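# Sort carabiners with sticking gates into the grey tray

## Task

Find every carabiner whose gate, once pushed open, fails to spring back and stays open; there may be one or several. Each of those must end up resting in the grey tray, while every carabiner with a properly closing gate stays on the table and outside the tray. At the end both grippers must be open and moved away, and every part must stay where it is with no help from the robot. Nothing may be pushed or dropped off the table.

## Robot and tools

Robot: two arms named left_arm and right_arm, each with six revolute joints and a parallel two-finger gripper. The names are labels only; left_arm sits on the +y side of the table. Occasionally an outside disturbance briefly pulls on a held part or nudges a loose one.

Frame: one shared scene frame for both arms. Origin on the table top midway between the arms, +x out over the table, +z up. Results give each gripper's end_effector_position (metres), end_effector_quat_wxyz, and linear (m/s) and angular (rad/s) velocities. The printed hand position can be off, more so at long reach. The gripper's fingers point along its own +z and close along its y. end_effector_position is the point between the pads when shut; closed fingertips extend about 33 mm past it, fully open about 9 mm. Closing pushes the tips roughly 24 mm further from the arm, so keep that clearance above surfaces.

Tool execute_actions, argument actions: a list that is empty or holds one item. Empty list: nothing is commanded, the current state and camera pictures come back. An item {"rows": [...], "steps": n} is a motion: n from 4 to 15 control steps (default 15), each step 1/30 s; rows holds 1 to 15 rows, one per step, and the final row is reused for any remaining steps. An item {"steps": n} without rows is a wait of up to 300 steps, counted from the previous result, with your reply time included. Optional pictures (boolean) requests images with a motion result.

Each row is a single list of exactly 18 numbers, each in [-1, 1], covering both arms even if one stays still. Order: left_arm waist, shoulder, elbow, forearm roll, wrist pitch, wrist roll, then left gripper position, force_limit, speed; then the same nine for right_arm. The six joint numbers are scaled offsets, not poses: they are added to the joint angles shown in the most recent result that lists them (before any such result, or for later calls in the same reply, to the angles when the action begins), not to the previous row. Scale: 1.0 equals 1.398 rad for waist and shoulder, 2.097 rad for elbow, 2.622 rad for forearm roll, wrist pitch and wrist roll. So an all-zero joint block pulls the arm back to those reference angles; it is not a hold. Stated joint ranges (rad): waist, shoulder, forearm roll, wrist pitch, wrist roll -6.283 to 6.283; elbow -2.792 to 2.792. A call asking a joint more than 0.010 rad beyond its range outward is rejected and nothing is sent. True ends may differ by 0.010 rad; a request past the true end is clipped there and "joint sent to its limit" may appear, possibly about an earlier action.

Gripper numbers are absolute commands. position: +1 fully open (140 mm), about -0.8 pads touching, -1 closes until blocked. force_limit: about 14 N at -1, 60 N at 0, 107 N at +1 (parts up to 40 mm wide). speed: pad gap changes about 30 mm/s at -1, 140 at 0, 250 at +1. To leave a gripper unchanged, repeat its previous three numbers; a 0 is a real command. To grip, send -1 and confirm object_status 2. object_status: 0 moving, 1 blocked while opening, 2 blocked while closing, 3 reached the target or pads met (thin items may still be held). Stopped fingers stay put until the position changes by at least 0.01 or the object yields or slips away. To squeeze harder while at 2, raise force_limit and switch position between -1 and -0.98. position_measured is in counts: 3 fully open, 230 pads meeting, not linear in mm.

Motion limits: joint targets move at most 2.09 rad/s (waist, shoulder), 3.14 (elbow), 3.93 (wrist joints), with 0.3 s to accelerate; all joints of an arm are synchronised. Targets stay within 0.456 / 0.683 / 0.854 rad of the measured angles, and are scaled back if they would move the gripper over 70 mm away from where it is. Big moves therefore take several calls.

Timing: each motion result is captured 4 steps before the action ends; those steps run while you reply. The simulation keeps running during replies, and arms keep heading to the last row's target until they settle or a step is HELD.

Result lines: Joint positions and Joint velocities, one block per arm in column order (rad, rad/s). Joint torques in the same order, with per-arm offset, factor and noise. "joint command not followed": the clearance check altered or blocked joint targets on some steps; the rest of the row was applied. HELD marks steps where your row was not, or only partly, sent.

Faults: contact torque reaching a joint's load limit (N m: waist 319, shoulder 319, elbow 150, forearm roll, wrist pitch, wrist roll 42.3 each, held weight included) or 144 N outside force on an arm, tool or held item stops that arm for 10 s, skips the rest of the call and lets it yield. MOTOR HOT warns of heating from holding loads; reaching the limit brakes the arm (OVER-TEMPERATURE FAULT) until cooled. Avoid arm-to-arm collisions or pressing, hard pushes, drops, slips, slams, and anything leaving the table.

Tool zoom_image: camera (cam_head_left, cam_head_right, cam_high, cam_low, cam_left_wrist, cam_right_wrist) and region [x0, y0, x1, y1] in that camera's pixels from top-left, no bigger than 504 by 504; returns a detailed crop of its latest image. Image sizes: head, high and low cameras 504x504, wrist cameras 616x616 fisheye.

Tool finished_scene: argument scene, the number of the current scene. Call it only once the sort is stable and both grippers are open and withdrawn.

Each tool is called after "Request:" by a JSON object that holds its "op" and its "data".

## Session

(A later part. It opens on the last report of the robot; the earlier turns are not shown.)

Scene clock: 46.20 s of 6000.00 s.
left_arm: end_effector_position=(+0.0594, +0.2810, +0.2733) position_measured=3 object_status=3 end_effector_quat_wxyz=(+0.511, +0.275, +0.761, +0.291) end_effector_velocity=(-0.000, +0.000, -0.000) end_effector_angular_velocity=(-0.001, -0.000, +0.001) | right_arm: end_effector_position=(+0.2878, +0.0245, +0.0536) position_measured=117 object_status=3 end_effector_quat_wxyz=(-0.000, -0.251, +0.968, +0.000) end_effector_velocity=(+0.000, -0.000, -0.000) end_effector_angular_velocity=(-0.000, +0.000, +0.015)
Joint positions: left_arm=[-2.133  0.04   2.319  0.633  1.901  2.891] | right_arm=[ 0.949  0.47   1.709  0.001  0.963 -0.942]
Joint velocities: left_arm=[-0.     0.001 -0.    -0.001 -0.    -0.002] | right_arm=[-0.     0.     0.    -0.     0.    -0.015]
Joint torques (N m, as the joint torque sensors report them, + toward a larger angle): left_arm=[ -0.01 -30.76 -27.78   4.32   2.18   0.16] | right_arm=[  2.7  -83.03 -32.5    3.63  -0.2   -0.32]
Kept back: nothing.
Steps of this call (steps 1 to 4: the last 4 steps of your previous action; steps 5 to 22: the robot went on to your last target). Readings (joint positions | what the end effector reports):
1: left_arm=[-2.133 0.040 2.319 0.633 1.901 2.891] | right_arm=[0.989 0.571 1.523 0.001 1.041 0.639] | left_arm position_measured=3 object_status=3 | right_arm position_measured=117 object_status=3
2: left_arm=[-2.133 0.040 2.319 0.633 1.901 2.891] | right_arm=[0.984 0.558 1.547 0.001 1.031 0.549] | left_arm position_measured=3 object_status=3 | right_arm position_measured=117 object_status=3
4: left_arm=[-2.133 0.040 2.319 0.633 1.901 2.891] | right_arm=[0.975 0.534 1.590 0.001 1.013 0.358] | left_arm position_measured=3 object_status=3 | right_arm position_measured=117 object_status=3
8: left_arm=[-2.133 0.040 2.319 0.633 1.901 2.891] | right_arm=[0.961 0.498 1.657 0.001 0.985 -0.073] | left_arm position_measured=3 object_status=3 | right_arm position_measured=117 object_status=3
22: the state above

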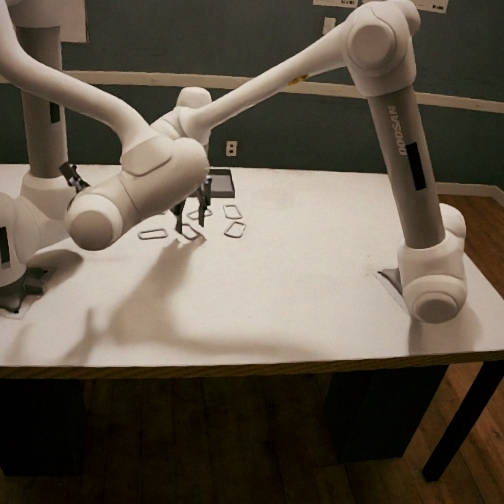

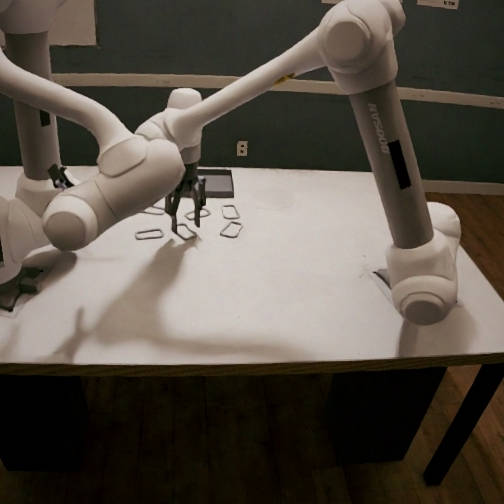

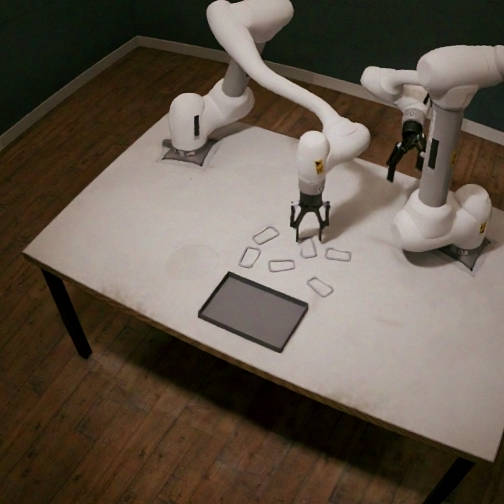

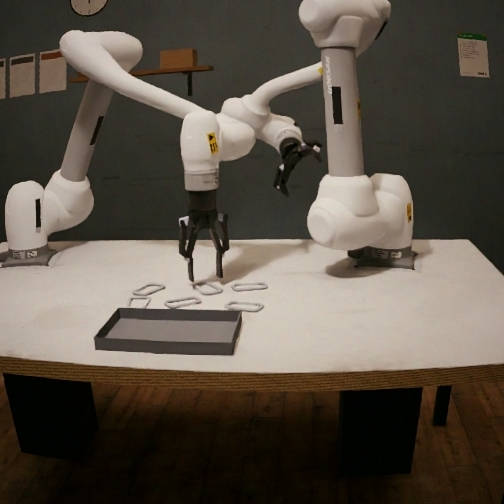

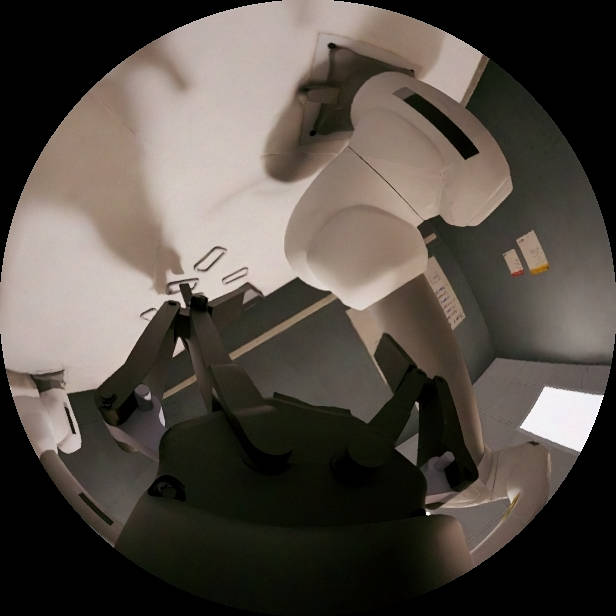

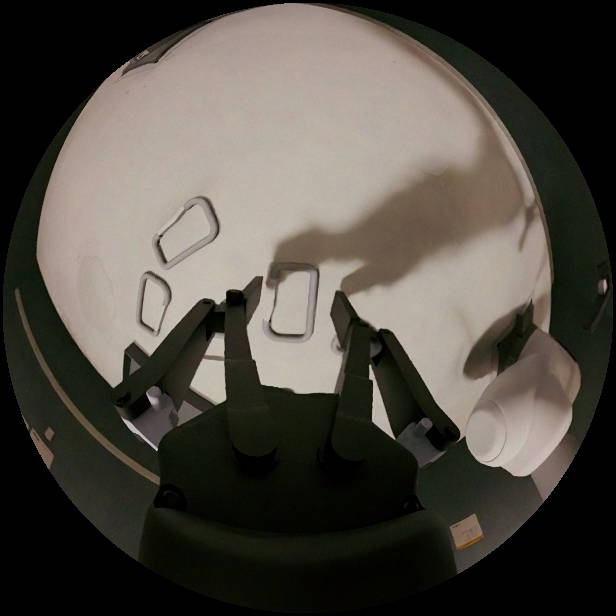

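Request:
{"op": "execute_actions", "data": {"actions": [{"rows":[[0,0,0,0,0,0,1,0,0,-0.017,0.0109,-0.0053,0,-0.0015,-0.0358,0.05,-0.3,0.3]],"steps":15}]}}

Request:
{"op": "execute_actions", "data": {"actions": [{"steps":5}], "pictures": true}}

Request:
{"op": "zoom_image", "data": {"camera": "cam_right_wrist", "region": [220,220,380,350]}}

Scene clock: 46.87 s of 6000.00 s.
left_arm: end_effector_position=(+0.0594, +0.2810, +0.2733) position_measured=3 object_status=3 end_effector_quat_wxyz=(+0.511, +0.275, +0.761, +0.291) end_effector_velocity=(+0.000, +0.000, +0.000) end_effector_angular_velocity=(+0.000, +0.001, +0.000) | right_arm: end_effector_position=(+0.3070, +0.0240, +0.0475) position_measured=123 object_status=0 end_effector_quat_wxyz=(-0.000, -0.285, +0.959, +0.000) end_effector_velocity=(+0.002, +0.000, -0.000) end_effector_angular_velocity=(+0.000, -0.001, +0.012)
Joint positions: left_arm=[-2.133  0.04   2.319  0.633  1.901  2.891] | right_arm=[ 0.926  0.485  1.698  0.001  0.959 -1.035]
Joint velocities: left_arm=[ 0.    -0.001 -0.    -0.     0.     0.001] | right_arm=[-0.002  0.002 -0.002 -0.001 -0.    -0.014]
Joint torques (N m, as the joint torque sensors report them, + toward a larger angle): left_arm=[ -0.38 -31.07 -27.71   4.26   2.18   0.06] | right_arm=[  7.77 -84.25 -32.08   3.51  -0.23  -0.14]
Steps of this call (steps 1 to 9: the robot went on to your last target; steps 10 to 20: the first 11 steps of this action). Readings (joint positions | what the end effector reports):
10: left_arm=[-2.133 0.040 2.319 0.633 1.901 2.891] | right_arm=[0.949 0.470 1.709 0.001 0.963 -0.943] | left_arm position_measured=3 object_status=3 | right_arm position_measured=117 object_status=0
11: left_arm=[-2.133 0.040 2.319 0.633 1.901 2.891] | right_arm=[0.948 0.470 1.709 0.001 0.963 -0.950] | left_arm position_measured=3 object_status=3 | right_arm position_measured=119 object_status=0
13: left_arm=[-2.133 0.040 2.319 0.633 1.901 2.891] | right_arm=[0.937 0.477 1.703 0.001 0.961 -0.993] | left_arm position_measured=3 object_status=3 | right_arm position_measured=123 object_status=0
17: left_arm=[-2.133 0.040 2.319 0.633 1.901 2.891] | right_arm=[0.926 0.484 1.699 0.001 0.959 -1.032] | left_arm position_measured=3 object_status=3 | right_arm position_measured=123 object_status=0
20: the state above

Scene clock: 47.03 s of 6000.00 s.
left_arm: end_effector_position=(+0.0594, +0.2810, +0.2733) position_measured=3 object_status=3 end_effector_quat_wxyz=(+0.511, +0.275, +0.761, +0.291) end_effector_velocity=(+0.000, -0.000, +0.000) end_effector_angular_velocity=(-0.000, -0.000, +0.001) | right_arm: end_effector_position=(+0.3071, +0.0240, +0.0474) position_measured=123 object_status=3 end_effector_quat_wxyz=(-0.000, -0.285, +0.958, +0.000) end_effector_velocity=(+0.000, +0.000, +0.002) end_effector_angular_velocity=(+0.002, -0.001, +0.001)
Joint positions: left_arm=[-2.133  0.04   2.319  0.633  1.901  2.891] | right_arm=[ 0.926  0.485  1.698  0.001  0.959 -1.036]
Joint velocities: left_arm=[ 0.001 -0.    -0.     0.001 -0.    -0.   ] | right_arm=[ 0.    -0.002 -0.    -0.001 -0.    -0.   ]
Joint torques (N m, as the joint torque sensors report them, + toward a larger angle): left_arm=[ -0.77 -31.47 -27.76   4.37   2.12   0.  ] | right_arm=[  5.42 -84.64 -32.29   4.02   0.11  -0.74]
Kept back: nothing.
Steps of this call (steps 1 to 4: the last 4 steps of your previous action; step 5: the robot went on to your last target). Readings (joint positions | what the end effector reports):
1: left_arm=[-2.133 0.040 2.319 0.633 1.901 2.891] | right_arm=[0.926 0.485 1.698 0.001 0.959 -1.035] | left_arm position_measured=3 object_status=3 | right_arm position_measured=123 object_status=0
2: left_arm=[-2.133 0.040 2.319 0.633 1.901 2.891] | right_arm=[0.926 0.485 1.698 0.001 0.959 -1.035] | left_arm position_measured=3 object_status=3 | right_arm position_measured=123 object_status=0
4: left_arm=[-2.133 0.040 2.319 0.633 1.901 2.891] | right_arm=[0.926 0.485 1.698 0.001 0.959 -1.035] | left_arm position_measured=3 object_status=3 | right_arm position_measured=123 object_status=3
5: the state above

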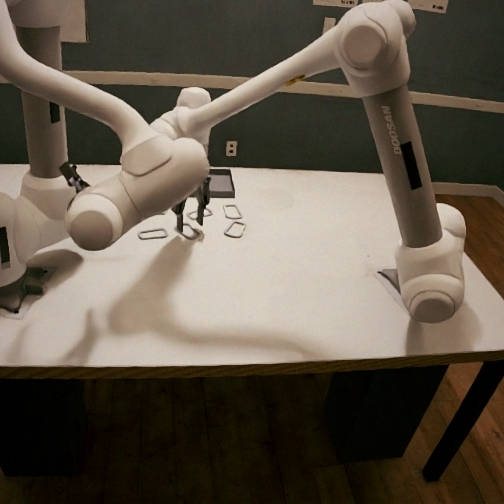

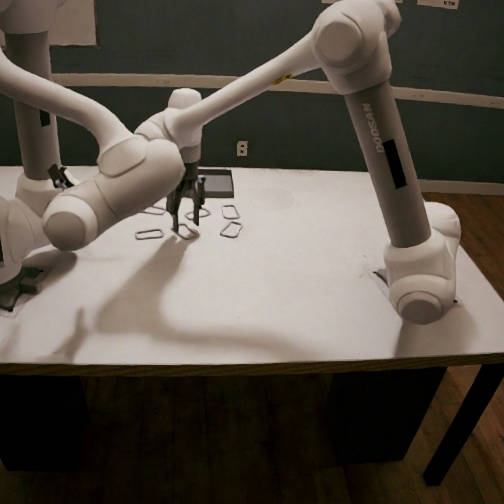

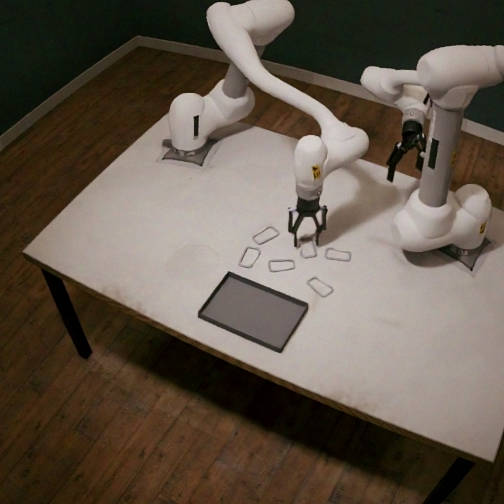

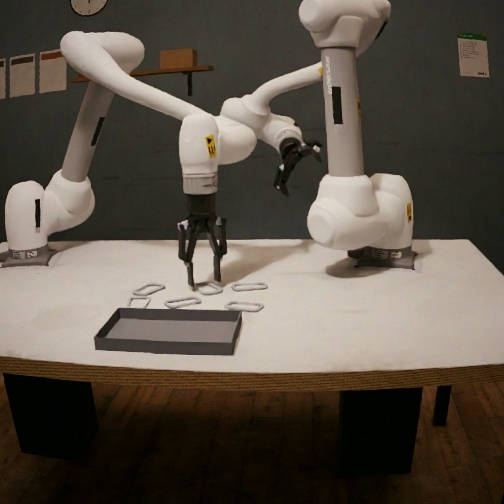

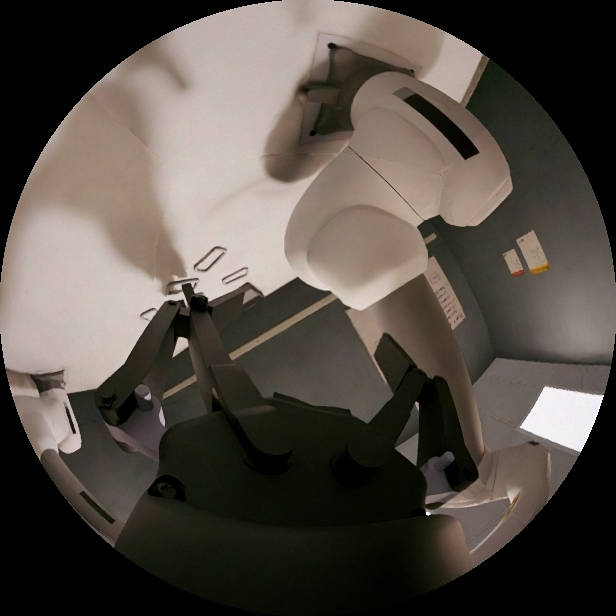

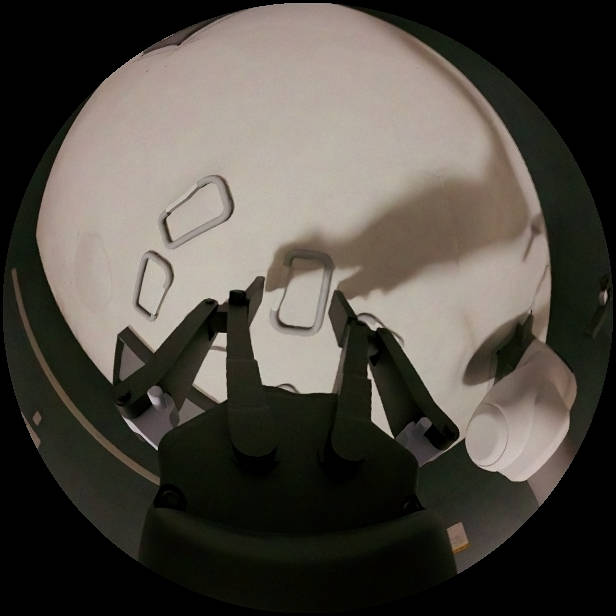

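Region (220, 220, 380, 350) of cam_right_wrist's 616x616 image, scaled by 3.150, with more detail than that image has; it fills the top 410 rows of this view, and the rest is white.

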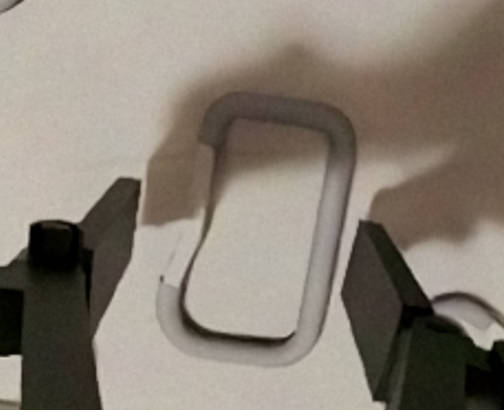

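Request:
{"op": "execute_actions", "data": {"actions": [{"rows":[[0,0,0,0,0,0,1,0,0,0.0025,0.0015,-0.0016,0,0.0005,0.0013,0.05,-0.3,-0.3],[0,0,0,0,0,0,1,0,0,0.0025,0.0015,-0.0016,0,0.0005,0.0013,0.05,-0.3,-0.3],[0,0,0,0,0,0,1,0,0,0.0025,0.0015,-0.0016,0,0.0005,0.0013,0.05,-0.3,-0.3],[0,0,0,0,0,0,1,0,0,0.0025,0.0082,0.0013,0,-0.0054,0.0013,0.05,-0.3,-0.3],[0,0,0,0,0,0,1,0,0,0.0025,0.0082,0.0013,0,-0.0054,0.0013,0.05,-0.3,-0.3],[0,0,0,0,0,0,1,0,0,0.0025,0.0082,0.0013,0,-0.0054,0.0013,0.05,-0.3,-0.3],[0,0,0,0,0,0,1,0,0,0.0025,0.0082,0.0013,0,-0.0054,0.0013,0.05,-0.3,-0.3],[0,0,0,0,0,0,1,0,0,0.0025,0.0082,0.0013,0,-0.0054,0.0013,0.05,-0.3,-0.3],[0,0,0,0,0,0,1,0,0,0.0025,0.0082,0.0013,0,-0.0054,0.0013,-0.37,-0.3,-0.3]],"steps":15}]}}

Request:
{"op": "execute_actions", "data": {"actions": [{"steps":26}], "pictures": true}}

Request:
{"op": "zoom_image", "data": {"camera": "cam_right_wrist", "region": [220,220,380,350]}}

Scene clock: 47.73 s of 6000.00 s.
left_arm: end_effector_position=(+0.0594, +0.2810, +0.2733) position_measured=3 object_status=3 end_effector_quat_wxyz=(+0.511, +0.275, +0.761, +0.291) end_effector_velocity=(-0.000, +0.000, -0.000) end_effector_angular_velocity=(+0.001, +0.000, -0.001) | right_arm: end_effector_position=(+0.3056, +0.0264, +0.0380) position_measured=130 object_status=0 end_effector_quat_wxyz=(-0.000, -0.285, +0.958, +0.000) end_effector_velocity=(-0.001, +0.001, -0.005) end_effector_angular_velocity=(+0.001, -0.001, +0.001)
Joint positions: left_arm=[-2.133  0.04   2.319  0.633  1.901  2.891] | right_arm=[ 0.929  0.496  1.7    0.001  0.945 -1.032]
Joint velocities: left_arm=[-0.001  0.     0.    -0.001 -0.     0.   ] | right_arm=[ 0.002  0.005  0.003 -0.    -0.009  0.001]
Joint torques (N m, as the joint torque sensors report them, + toward a larger angle): left_arm=[ -0.03 -31.06 -27.63   4.39   2.32  -0.06] | right_arm=[  1.46 -85.44 -32.44   3.76   0.05  -0.85]
Steps of this call (steps 1 to 10: the robot went on to your last target; steps 11 to 21: the first 11 steps of this action). Readings (joint positions | what the end effector reports):
11: left_arm=[-2.133 0.040 2.319 0.633 1.901 2.891] | right_arm=[0.926 0.485 1.698 0.001 0.959 -1.036] | left_arm position_measured=3 object_status=3 | right_arm position_measured=123 object_status=3
12: left_arm=[-2.133 0.040 2.319 0.633 1.901 2.891] | right_arm=[0.926 0.485 1.697 0.001 0.959 -1.035] | left_arm position_measured=3 object_status=3 | right_arm position_measured=123 object_status=3
14: left_arm=[-2.133 0.040 2.319 0.633 1.901 2.891] | right_arm=[0.928 0.486 1.696 0.001 0.959 -1.034] | left_arm position_measured=3 object_status=3 | right_arm position_measured=123 object_status=3
18: left_arm=[-2.133 0.040 2.319 0.633 1.901 2.891] | right_arm=[0.929 0.495 1.700 0.001 0.947 -1.032] | left_arm position_measured=3 object_status=3 | right_arm position_measured=123 object_status=3
21: the state above

Scene clock: 48.60 s of 6000.00 s.
left_arm: end_effector_position=(+0.0594, +0.2810, +0.2733) position_measured=3 object_status=3 end_effector_quat_wxyz=(+0.511, +0.275, +0.761, +0.291) end_effector_velocity=(-0.001, -0.000, -0.000) end_effector_angular_velocity=(+0.002, -0.001, -0.002) | right_arm: end_effector_position=(+0.3055, +0.0265, +0.0376) position_measured=164 object_status=2 end_effector_quat_wxyz=(-0.000, -0.285, +0.958, +0.000) end_effector_velocity=(+0.000, +0.000, +0.001) end_effector_angular_velocity=(+0.001, -0.000, -0.001)
Joint positions: left_arm=[-2.133  0.04   2.319  0.633  1.901  2.891] | right_arm=[ 0.929  0.496  1.701  0.001  0.945 -1.032]
Joint velocities: left_arm=[-0.001  0.002 -0.     0.     0.     0.001] | right_arm=[ 0.    -0.001 -0.001  0.     0.     0.001]
Joint torques (N m, as the joint torque sensors report them, + toward a larger angle): left_arm=[ -0.28 -30.4  -27.57   4.36   2.15  -0.02] | right_arm=[ -5.39 -33.86   3.23  -0.27   3.69  -0.07]
Kept back: nothing.
Steps of this call (steps 1 to 4: the last 4 steps of your previous action; steps 5 to 15: the robot went on to your last target; steps 16 to 26: nothing new was sent). Readings (joint positions | what the end effector reports):
1: left_arm=[-2.133 0.040 2.319 0.633 1.901 2.891] | right_arm=[0.929 0.496 1.701 0.001 0.945 -1.032] | left_arm position_measured=3 object_status=3 | right_arm position_measured=136 object_status=0
2: left_arm=[-2.133 0.040 2.319 0.633 1.901 2.891] | right_arm=[0.929 0.496 1.701 0.001 0.945 -1.032] | left_arm position_measured=3 object_status=3 | right_arm position_measured=142 object_status=0
4: left_arm=[-2.133 0.040 2.319 0.633 1.901 2.891] | right_arm=[0.929 0.496 1.701 0.001 0.945 -1.032] | left_arm position_measured=3 object_status=3 | right_arm position_measured=153 object_status=0
8: left_arm=[-2.133 0.040 2.319 0.633 1.901 2.891] | right_arm=[0.929 0.496 1.700 0.001 0.945 -1.032] | left_arm position_measured=3 object_status=3 | right_arm position_measured=164 object_status=0
26: the state above
All arms were judged still, so your last target was given up. Only a new action makes them travel on or press farther. Fingers that are still opening or closing keep moving.

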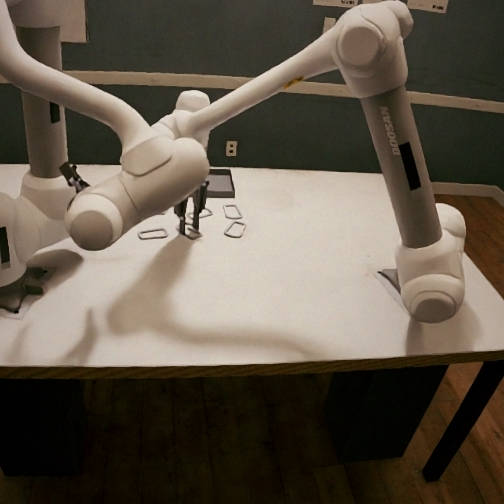

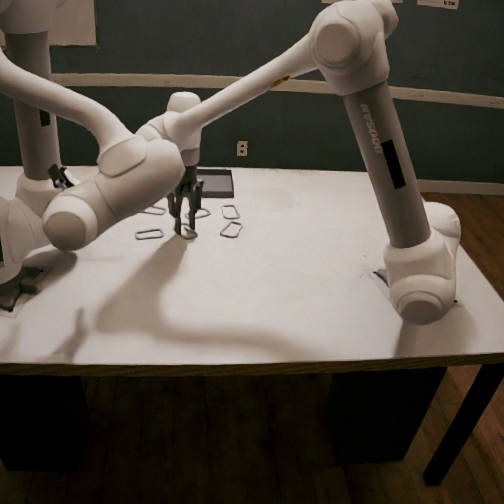

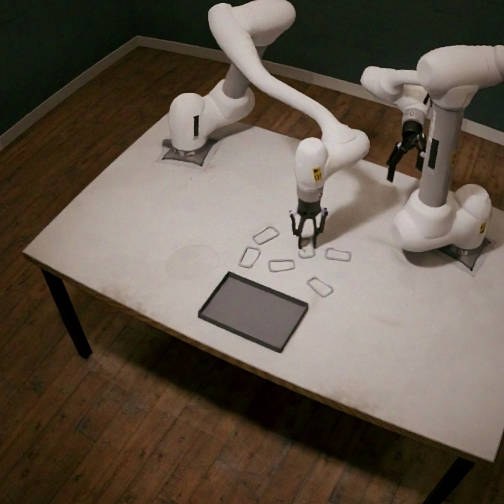

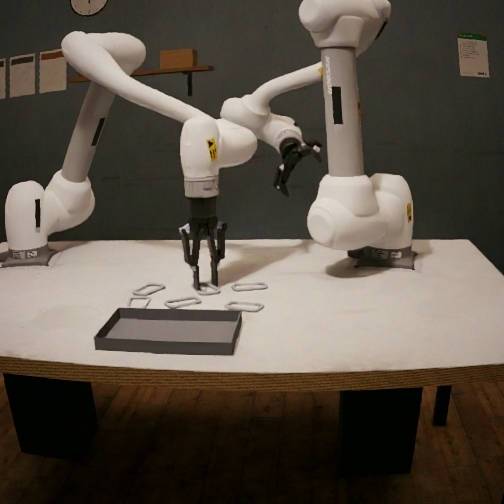

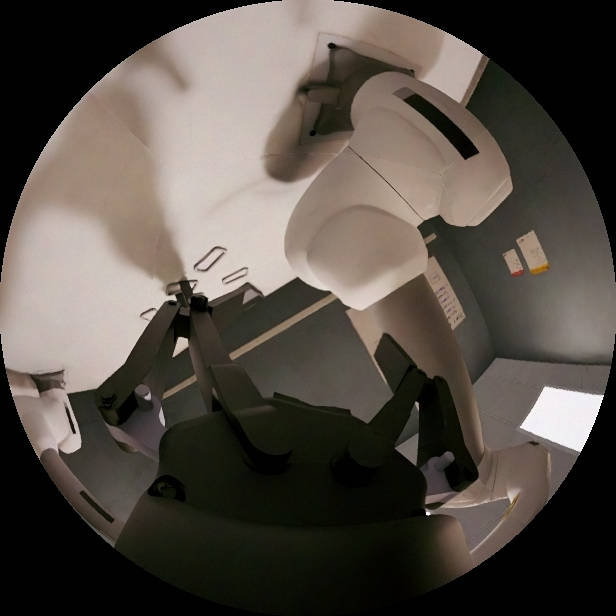

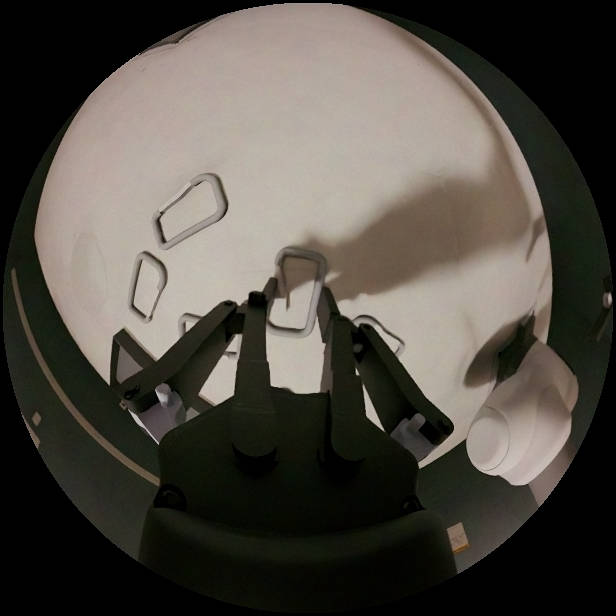

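Region (220, 220, 380, 350) of cam_right_wrist's 616x616 image, scaled by 3.150, with more detail than that image has; it fills the top 410 rows of this view, and the rest is white.

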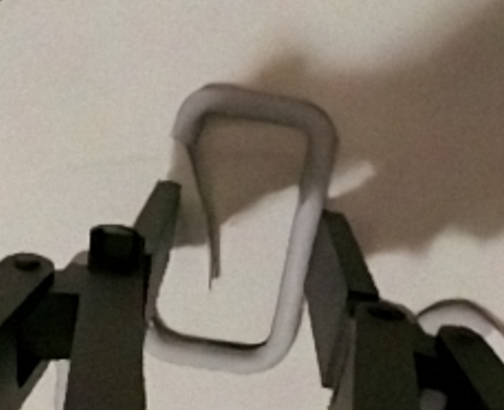

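Request:
{"op": "execute_actions", "data": {"actions": [{"rows":[[0,0,0,0,0,0,1,0,0,0,-0.0007,-0.0003,0,0.0007,0,-0.39,-0.3,-0.5]],"steps":15}]}}

Request:
{"op": "execute_actions", "data": {"actions": [{"steps":10}], "pictures": true}}

Request:
{"op": "zoom_image", "data": {"camera": "cam_right_wrist", "region": [220,220,380,350]}}

Scene clock: 50.50 s of 6000.00 s.
left_arm: end_effector_position=(+0.0594, +0.2810, +0.2733) position_measured=3 object_status=3 end_effector_quat_wxyz=(+0.511, +0.275, +0.761, +0.291) end_effector_velocity=(-0.001, -0.000, -0.000) end_effector_angular_velocity=(+0.002, -0.000, -0.002) | right_arm: end_effector_position=(+0.3054, +0.0263, +0.0383) position_measured=166 object_status=0 end_effector_quat_wxyz=(-0.000, -0.285, +0.958, -0.000) end_effector_velocity=(+0.000, +0.001, +0.003) end_effector_angular_velocity=(+0.003, -0.001, -0.001)
Joint positions: left_arm=[-2.133  0.04   2.319  0.633  1.901  2.891] | right_arm=[ 0.929  0.495  1.7    0.001  0.947 -1.032]
Joint velocities: left_arm=[-0.002  0.001  0.    -0.    -0.     0.001] | right_arm=[ 0.    -0.003 -0.001  0.     0.001  0.001]
Joint torques (N m, as the joint torque sensors report them, + toward a larger angle): left_arm=[ -0.81 -30.96 -27.81   4.42   2.28   0.07] | right_arm=[ -0.62 -58.14 -13.34   1.05   2.11  -0.23]
Steps of this call (steps 1 to 46: nothing new was sent; steps 47 to 57: the first 11 steps of this action). Readings (joint positions | what the end effector reports):
47: left_arm=[-2.133 0.040 2.319 0.633 1.901 2.891] | right_arm=[0.929 0.496 1.701 0.001 0.945 -1.032] | left_arm position_measured=3 object_status=3 | right_arm position_measured=164 object_status=0
48: left_arm=[-2.133 0.040 2.319 0.633 1.901 2.891] | right_arm=[0.929 0.496 1.701 0.001 0.945 -1.032] | left_arm position_measured=3 object_status=3 | right_arm position_measured=164 object_status=0
50: left_arm=[-2.133 0.040 2.319 0.633 1.901 2.891] | right_arm=[0.929 0.496 1.701 0.001 0.946 -1.032] | left_arm position_measured=3 object_status=3 | right_arm position_measured=164 object_status=0
54: left_arm=[-2.133 0.040 2.319 0.633 1.901 2.891] | right_arm=[0.929 0.496 1.700 0.001 0.946 -1.032] | left_arm position_measured=3 object_status=3 | right_arm position_measured=165 object_status=0
57: the state above

Scene clock: 50.83 s of 6000.00 s.
left_arm: end_effector_position=(+0.0594, +0.2810, +0.2733) position_measured=3 object_status=3 end_effector_quat_wxyz=(+0.511, +0.275, +0.761, +0.291) end_effector_velocity=(-0.000, -0.000, +0.000) end_effector_angular_velocity=(-0.001, -0.001, -0.002) | right_arm: end_effector_position=(+0.3054, +0.0264, +0.0386) position_measured=170 object_status=2 end_effector_quat_wxyz=(-0.000, -0.285, +0.958, +0.000) end_effector_velocity=(-0.001, +0.001, +0.000) end_effector_angular_velocity=(+0.001, +0.000, -0.000)
Joint positions: left_arm=[-2.133  0.04   2.319  0.633  1.901  2.891] | right_arm=[ 0.929  0.495  1.7    0.001  0.947 -1.032]
Joint velocities: left_arm=[-0.001  0.001 -0.     0.001 -0.    -0.001] | right_arm=[ 0.001 -0.    -0.     0.001  0.     0.   ]
Joint torques (N m, as the joint torque sensors report them, + toward a larger angle): left_arm=[ -0.38 -30.39 -28.09   4.31   2.24  -0.04] | right_arm=[ -2.99 -59.53 -14.8    1.01   1.34  -0.41]
Kept back: nothing.
Steps of this call (steps 1 to 4: the last 4 steps of your previous action; steps 5 to 10: the robot went on to your last target). Readings (joint positions | what the end effector reports):
1: left_arm=[-2.133 0.040 2.319 0.633 1.901 2.891] | right_arm=[0.929 0.495 1.700 0.001 0.947 -1.032] | left_arm position_measured=3 object_status=3 | right_arm position_measured=167 object_status=0
2: left_arm=[-2.133 0.040 2.319 0.633 1.901 2.891] | right_arm=[0.929 0.495 1.700 0.001 0.947 -1.032] | left_arm position_measured=3 object_status=3 | right_arm position_measured=168 object_status=0
4: left_arm=[-2.133 0.040 2.319 0.633 1.901 2.891] | right_arm=[0.929 0.495 1.700 0.001 0.947 -1.032] | left_arm position_measured=3 object_status=3 | right_arm position_measured=170 object_status=0
8: left_arm=[-2.133 0.040 2.319 0.633 1.901 2.891] | right_arm=[0.929 0.495 1.700 0.001 0.947 -1.032] | left_arm position_measured=3 object_status=3 | right_arm position_measured=170 object_status=2
10: the state above

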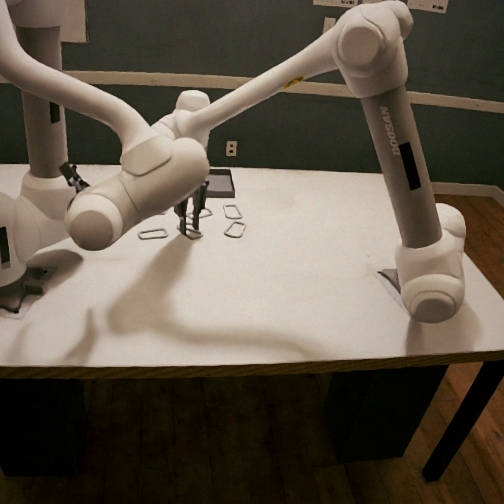

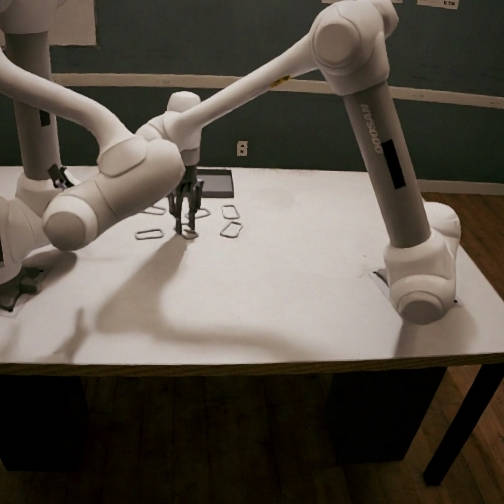

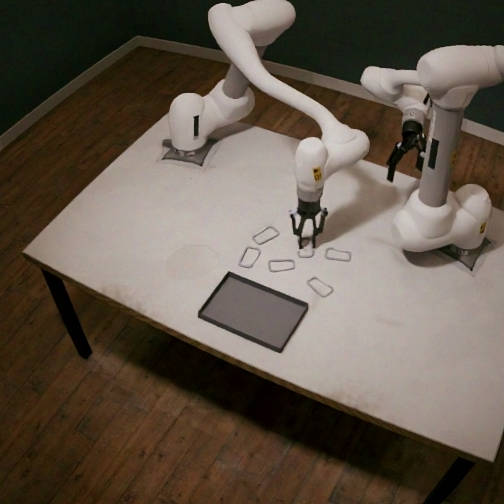

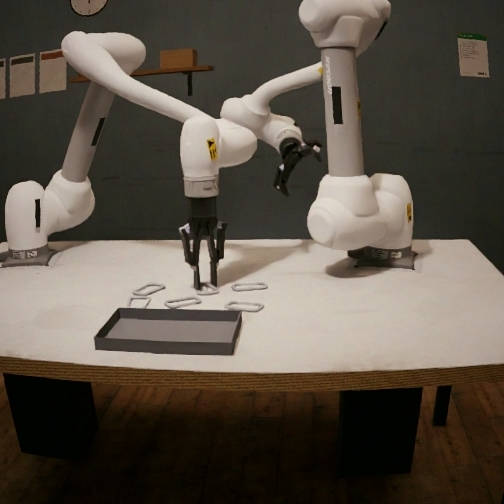

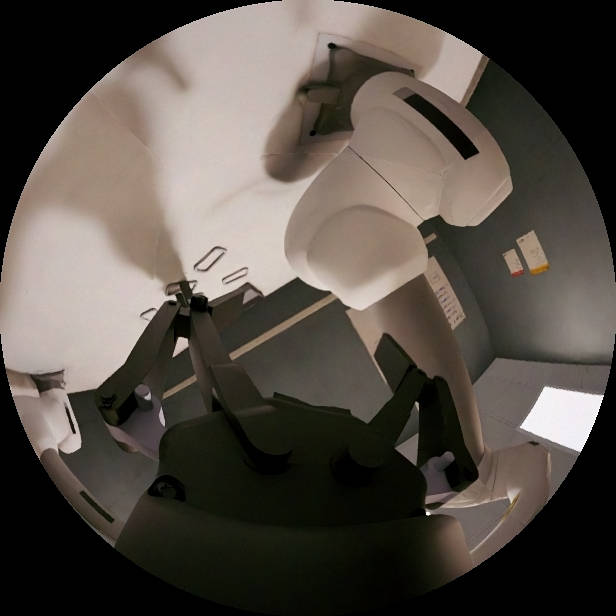

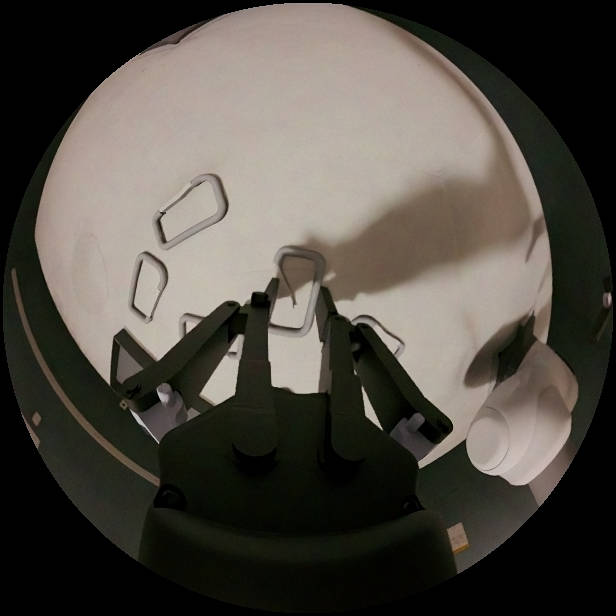

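Region (220, 220, 380, 350) of cam_right_wrist's 616x616 image, scaled by 3.150, with more detail than that image has; it fills the top 410 rows of this view, and the rest is white.

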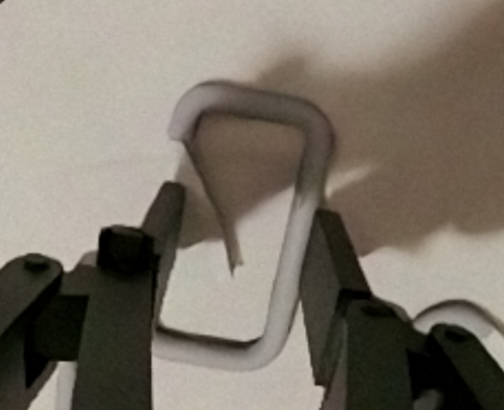

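Gate ~30° open. Good enough; release.

Request:
{"op": "execute_actions", "data": {"actions": [{"rows":[[0,0,0,0,0,0,1,0,0,0,-0.0003,-0.0001,0,0.0003,0,0.05,-0.3,0.3]],"steps":15}]}}

Request:
{"op": "execute_actions", "data": {"actions": [{"steps":6}], "pictures": true}}

Request:
{"op": "zoom_image", "data": {"camera": "cam_right_wrist", "region": [220,220,380,350]}}

Scene clock: 51.30 s of 6000.00 s.
left_arm: end_effector_position=(+0.0594, +0.2810, +0.2733) position_measured=3 object_status=3 end_effector_quat_wxyz=(+0.511, +0.275, +0.761, +0.291) end_effector_velocity=(-0.000, +0.000, -0.000) end_effector_angular_velocity=(+0.002, -0.000, +0.001) | right_arm: end_effector_position=(+0.3053, +0.0263, +0.0389) position_measured=123 object_status=0 end_effector_quat_wxyz=(-0.000, -0.285, +0.958, +0.000) end_effector_velocity=(+0.000, +0.001, +0.001) end_effector_angular_velocity=(+0.001, -0.000, -0.000)
Joint positions: left_arm=[-2.133  0.04   2.319  0.633  1.901  2.891] | right_arm=[ 0.929  0.495  1.7    0.001  0.947 -1.032]
Joint velocities: left_arm=[ 0.     0.001  0.    -0.001 -0.     0.001] | right_arm=[ 0.    -0.    -0.001  0.     0.    -0.   ]
Joint torques (N m, as the joint torque sensors report them, + toward a larger angle): left_arm=[ -0.34 -30.99 -27.88   4.24   2.2   -0.1 ] | right_arm=[  2.   -82.56 -32.23   3.59  -0.27  -0.35]
Steps of this call (steps 1 to 3: the robot went on to your last target; steps 4 to 14: the first 11 steps of this action). Readings (joint positions | what the end effector reports):
4: left_arm=[-2.133 0.040 2.319 0.633 1.901 2.891] | right_arm=[0.929 0.495 1.700 0.001 0.947 -1.032] | left_arm position_measured=3 object_status=3 | right_arm position_measured=170 object_status=0
5: left_arm=[-2.133 0.040 2.319 0.633 1.901 2.891] | right_arm=[0.929 0.495 1.700 0.001 0.947 -1.032] | left_arm position_measured=3 object_status=3 | right_arm position_measured=170 object_status=0
7: left_arm=[-2.133 0.040 2.319 0.633 1.901 2.891] | right_arm=[0.929 0.495 1.700 0.001 0.947 -1.032] | left_arm position_measured=3 object_status=3 | right_arm position_measured=148 object_status=0
11: left_arm=[-2.133 0.040 2.319 0.633 1.901 2.891] | right_arm=[0.929 0.495 1.700 0.001 0.947 -1.032] | left_arm position_measured=3 object_status=3 | right_arm position_measured=123 object_status=0
14: the state above

Scene clock: 51.50 s of 6000.00 s.
left_arm: end_effector_position=(+0.0594, +0.2810, +0.2733) position_measured=3 object_status=3 end_effector_quat_wxyz=(+0.511, +0.275, +0.761, +0.291) end_effector_velocity=(+0.000, -0.000, +0.000) end_effector_angular_velocity=(-0.001, -0.001, -0.000) | right_arm: end_effector_position=(+0.3054, +0.0263, +0.0390) position_measured=123 object_status=3 end_effector_quat_wxyz=(-0.000, -0.285, +0.958, +0.000) end_effector_velocity=(+0.000, +0.000, +0.001) end_effector_angular_velocity=(+0.001, -0.000, +0.001)
Joint positions: left_arm=[-2.133  0.04   2.319  0.633  1.901  2.891] | right_arm=[ 0.929  0.495  1.7    0.001  0.947 -1.032]
Joint velocities: left_arm=[ 0.     0.001 -0.     0.001  0.    -0.001] | right_arm=[ 0.    -0.001 -0.    -0.     0.    -0.   ]
Joint torques (N m, as the joint torque sensors report them, + toward a larger angle): left_arm=[ -0.15 -31.12 -27.66   4.42   2.3    0.07] | right_arm=[  4.31 -84.15 -33.04   3.5   -0.06  -0.21]
Kept back: nothing.
Steps of this call (steps 1 to 4: the last 4 steps of your previous action; steps 5 to 6: the robot went on to your last target). Readings (joint positions | what the end effector reports):
1: left_arm=[-2.133 0.040 2.319 0.633 1.901 2.891] | right_arm=[0.929 0.495 1.700 0.001 0.947 -1.032] | left_arm position_measured=3 object_status=3 | right_arm position_measured=123 object_status=0
2: left_arm=[-2.133 0.040 2.319 0.633 1.901 2.891] | right_arm=[0.929 0.495 1.700 0.001 0.947 -1.032] | left_arm position_measured=3 object_status=3 | right_arm position_measured=123 object_status=0
4: left_arm=[-2.133 0.040 2.319 0.633 1.901 2.891] | right_arm=[0.929 0.495 1.700 0.001 0.947 -1.032] | left_arm position_measured=3 object_status=3 | right_arm position_measured=123 object_status=3
6: the state above

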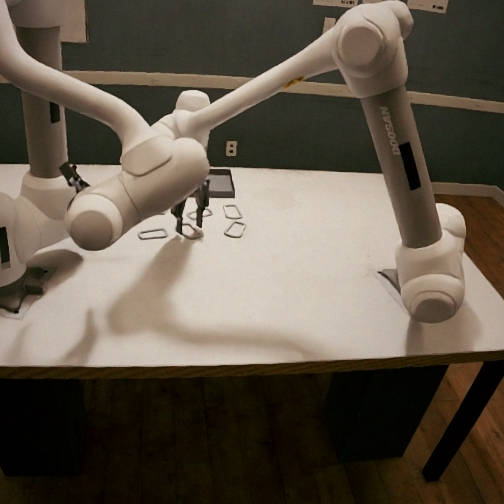

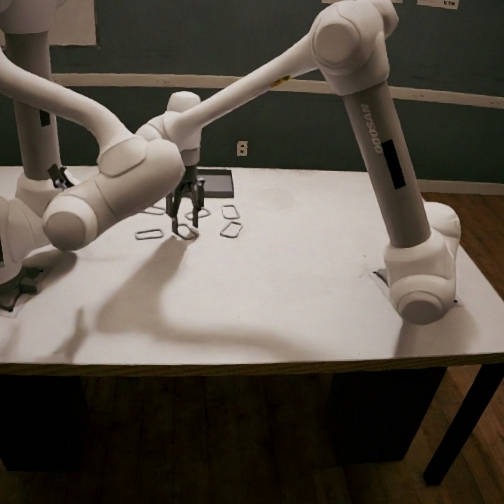

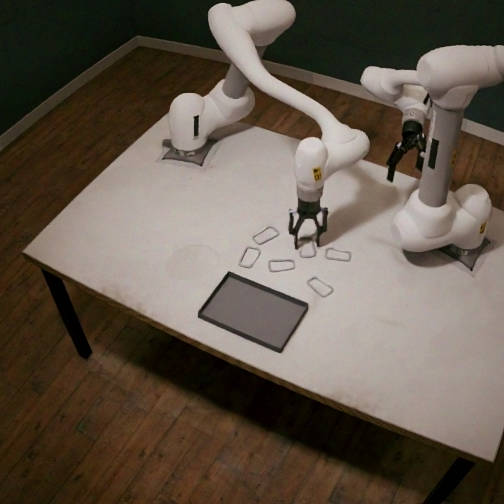

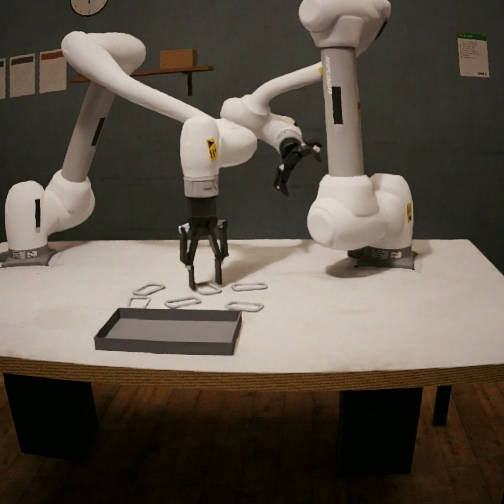

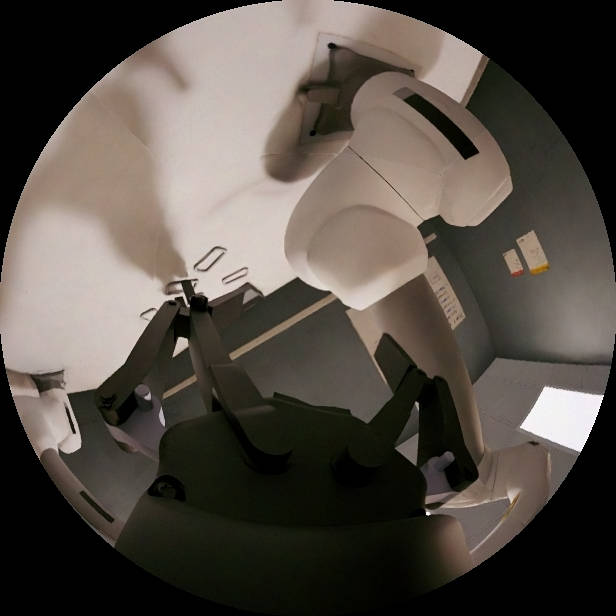

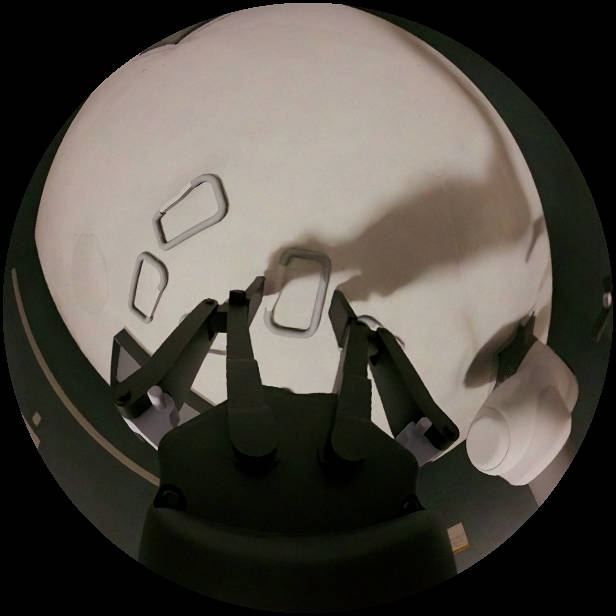

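Region (220, 220, 380, 350) of cam_right_wrist's 616x616 image, scaled by 3.150, with more detail than that image has; it fills the top 410 rows of this view, and the rest is white.

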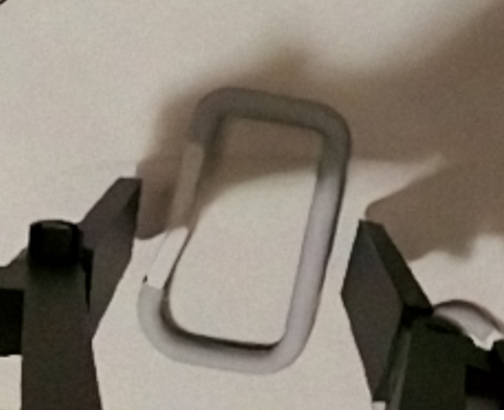

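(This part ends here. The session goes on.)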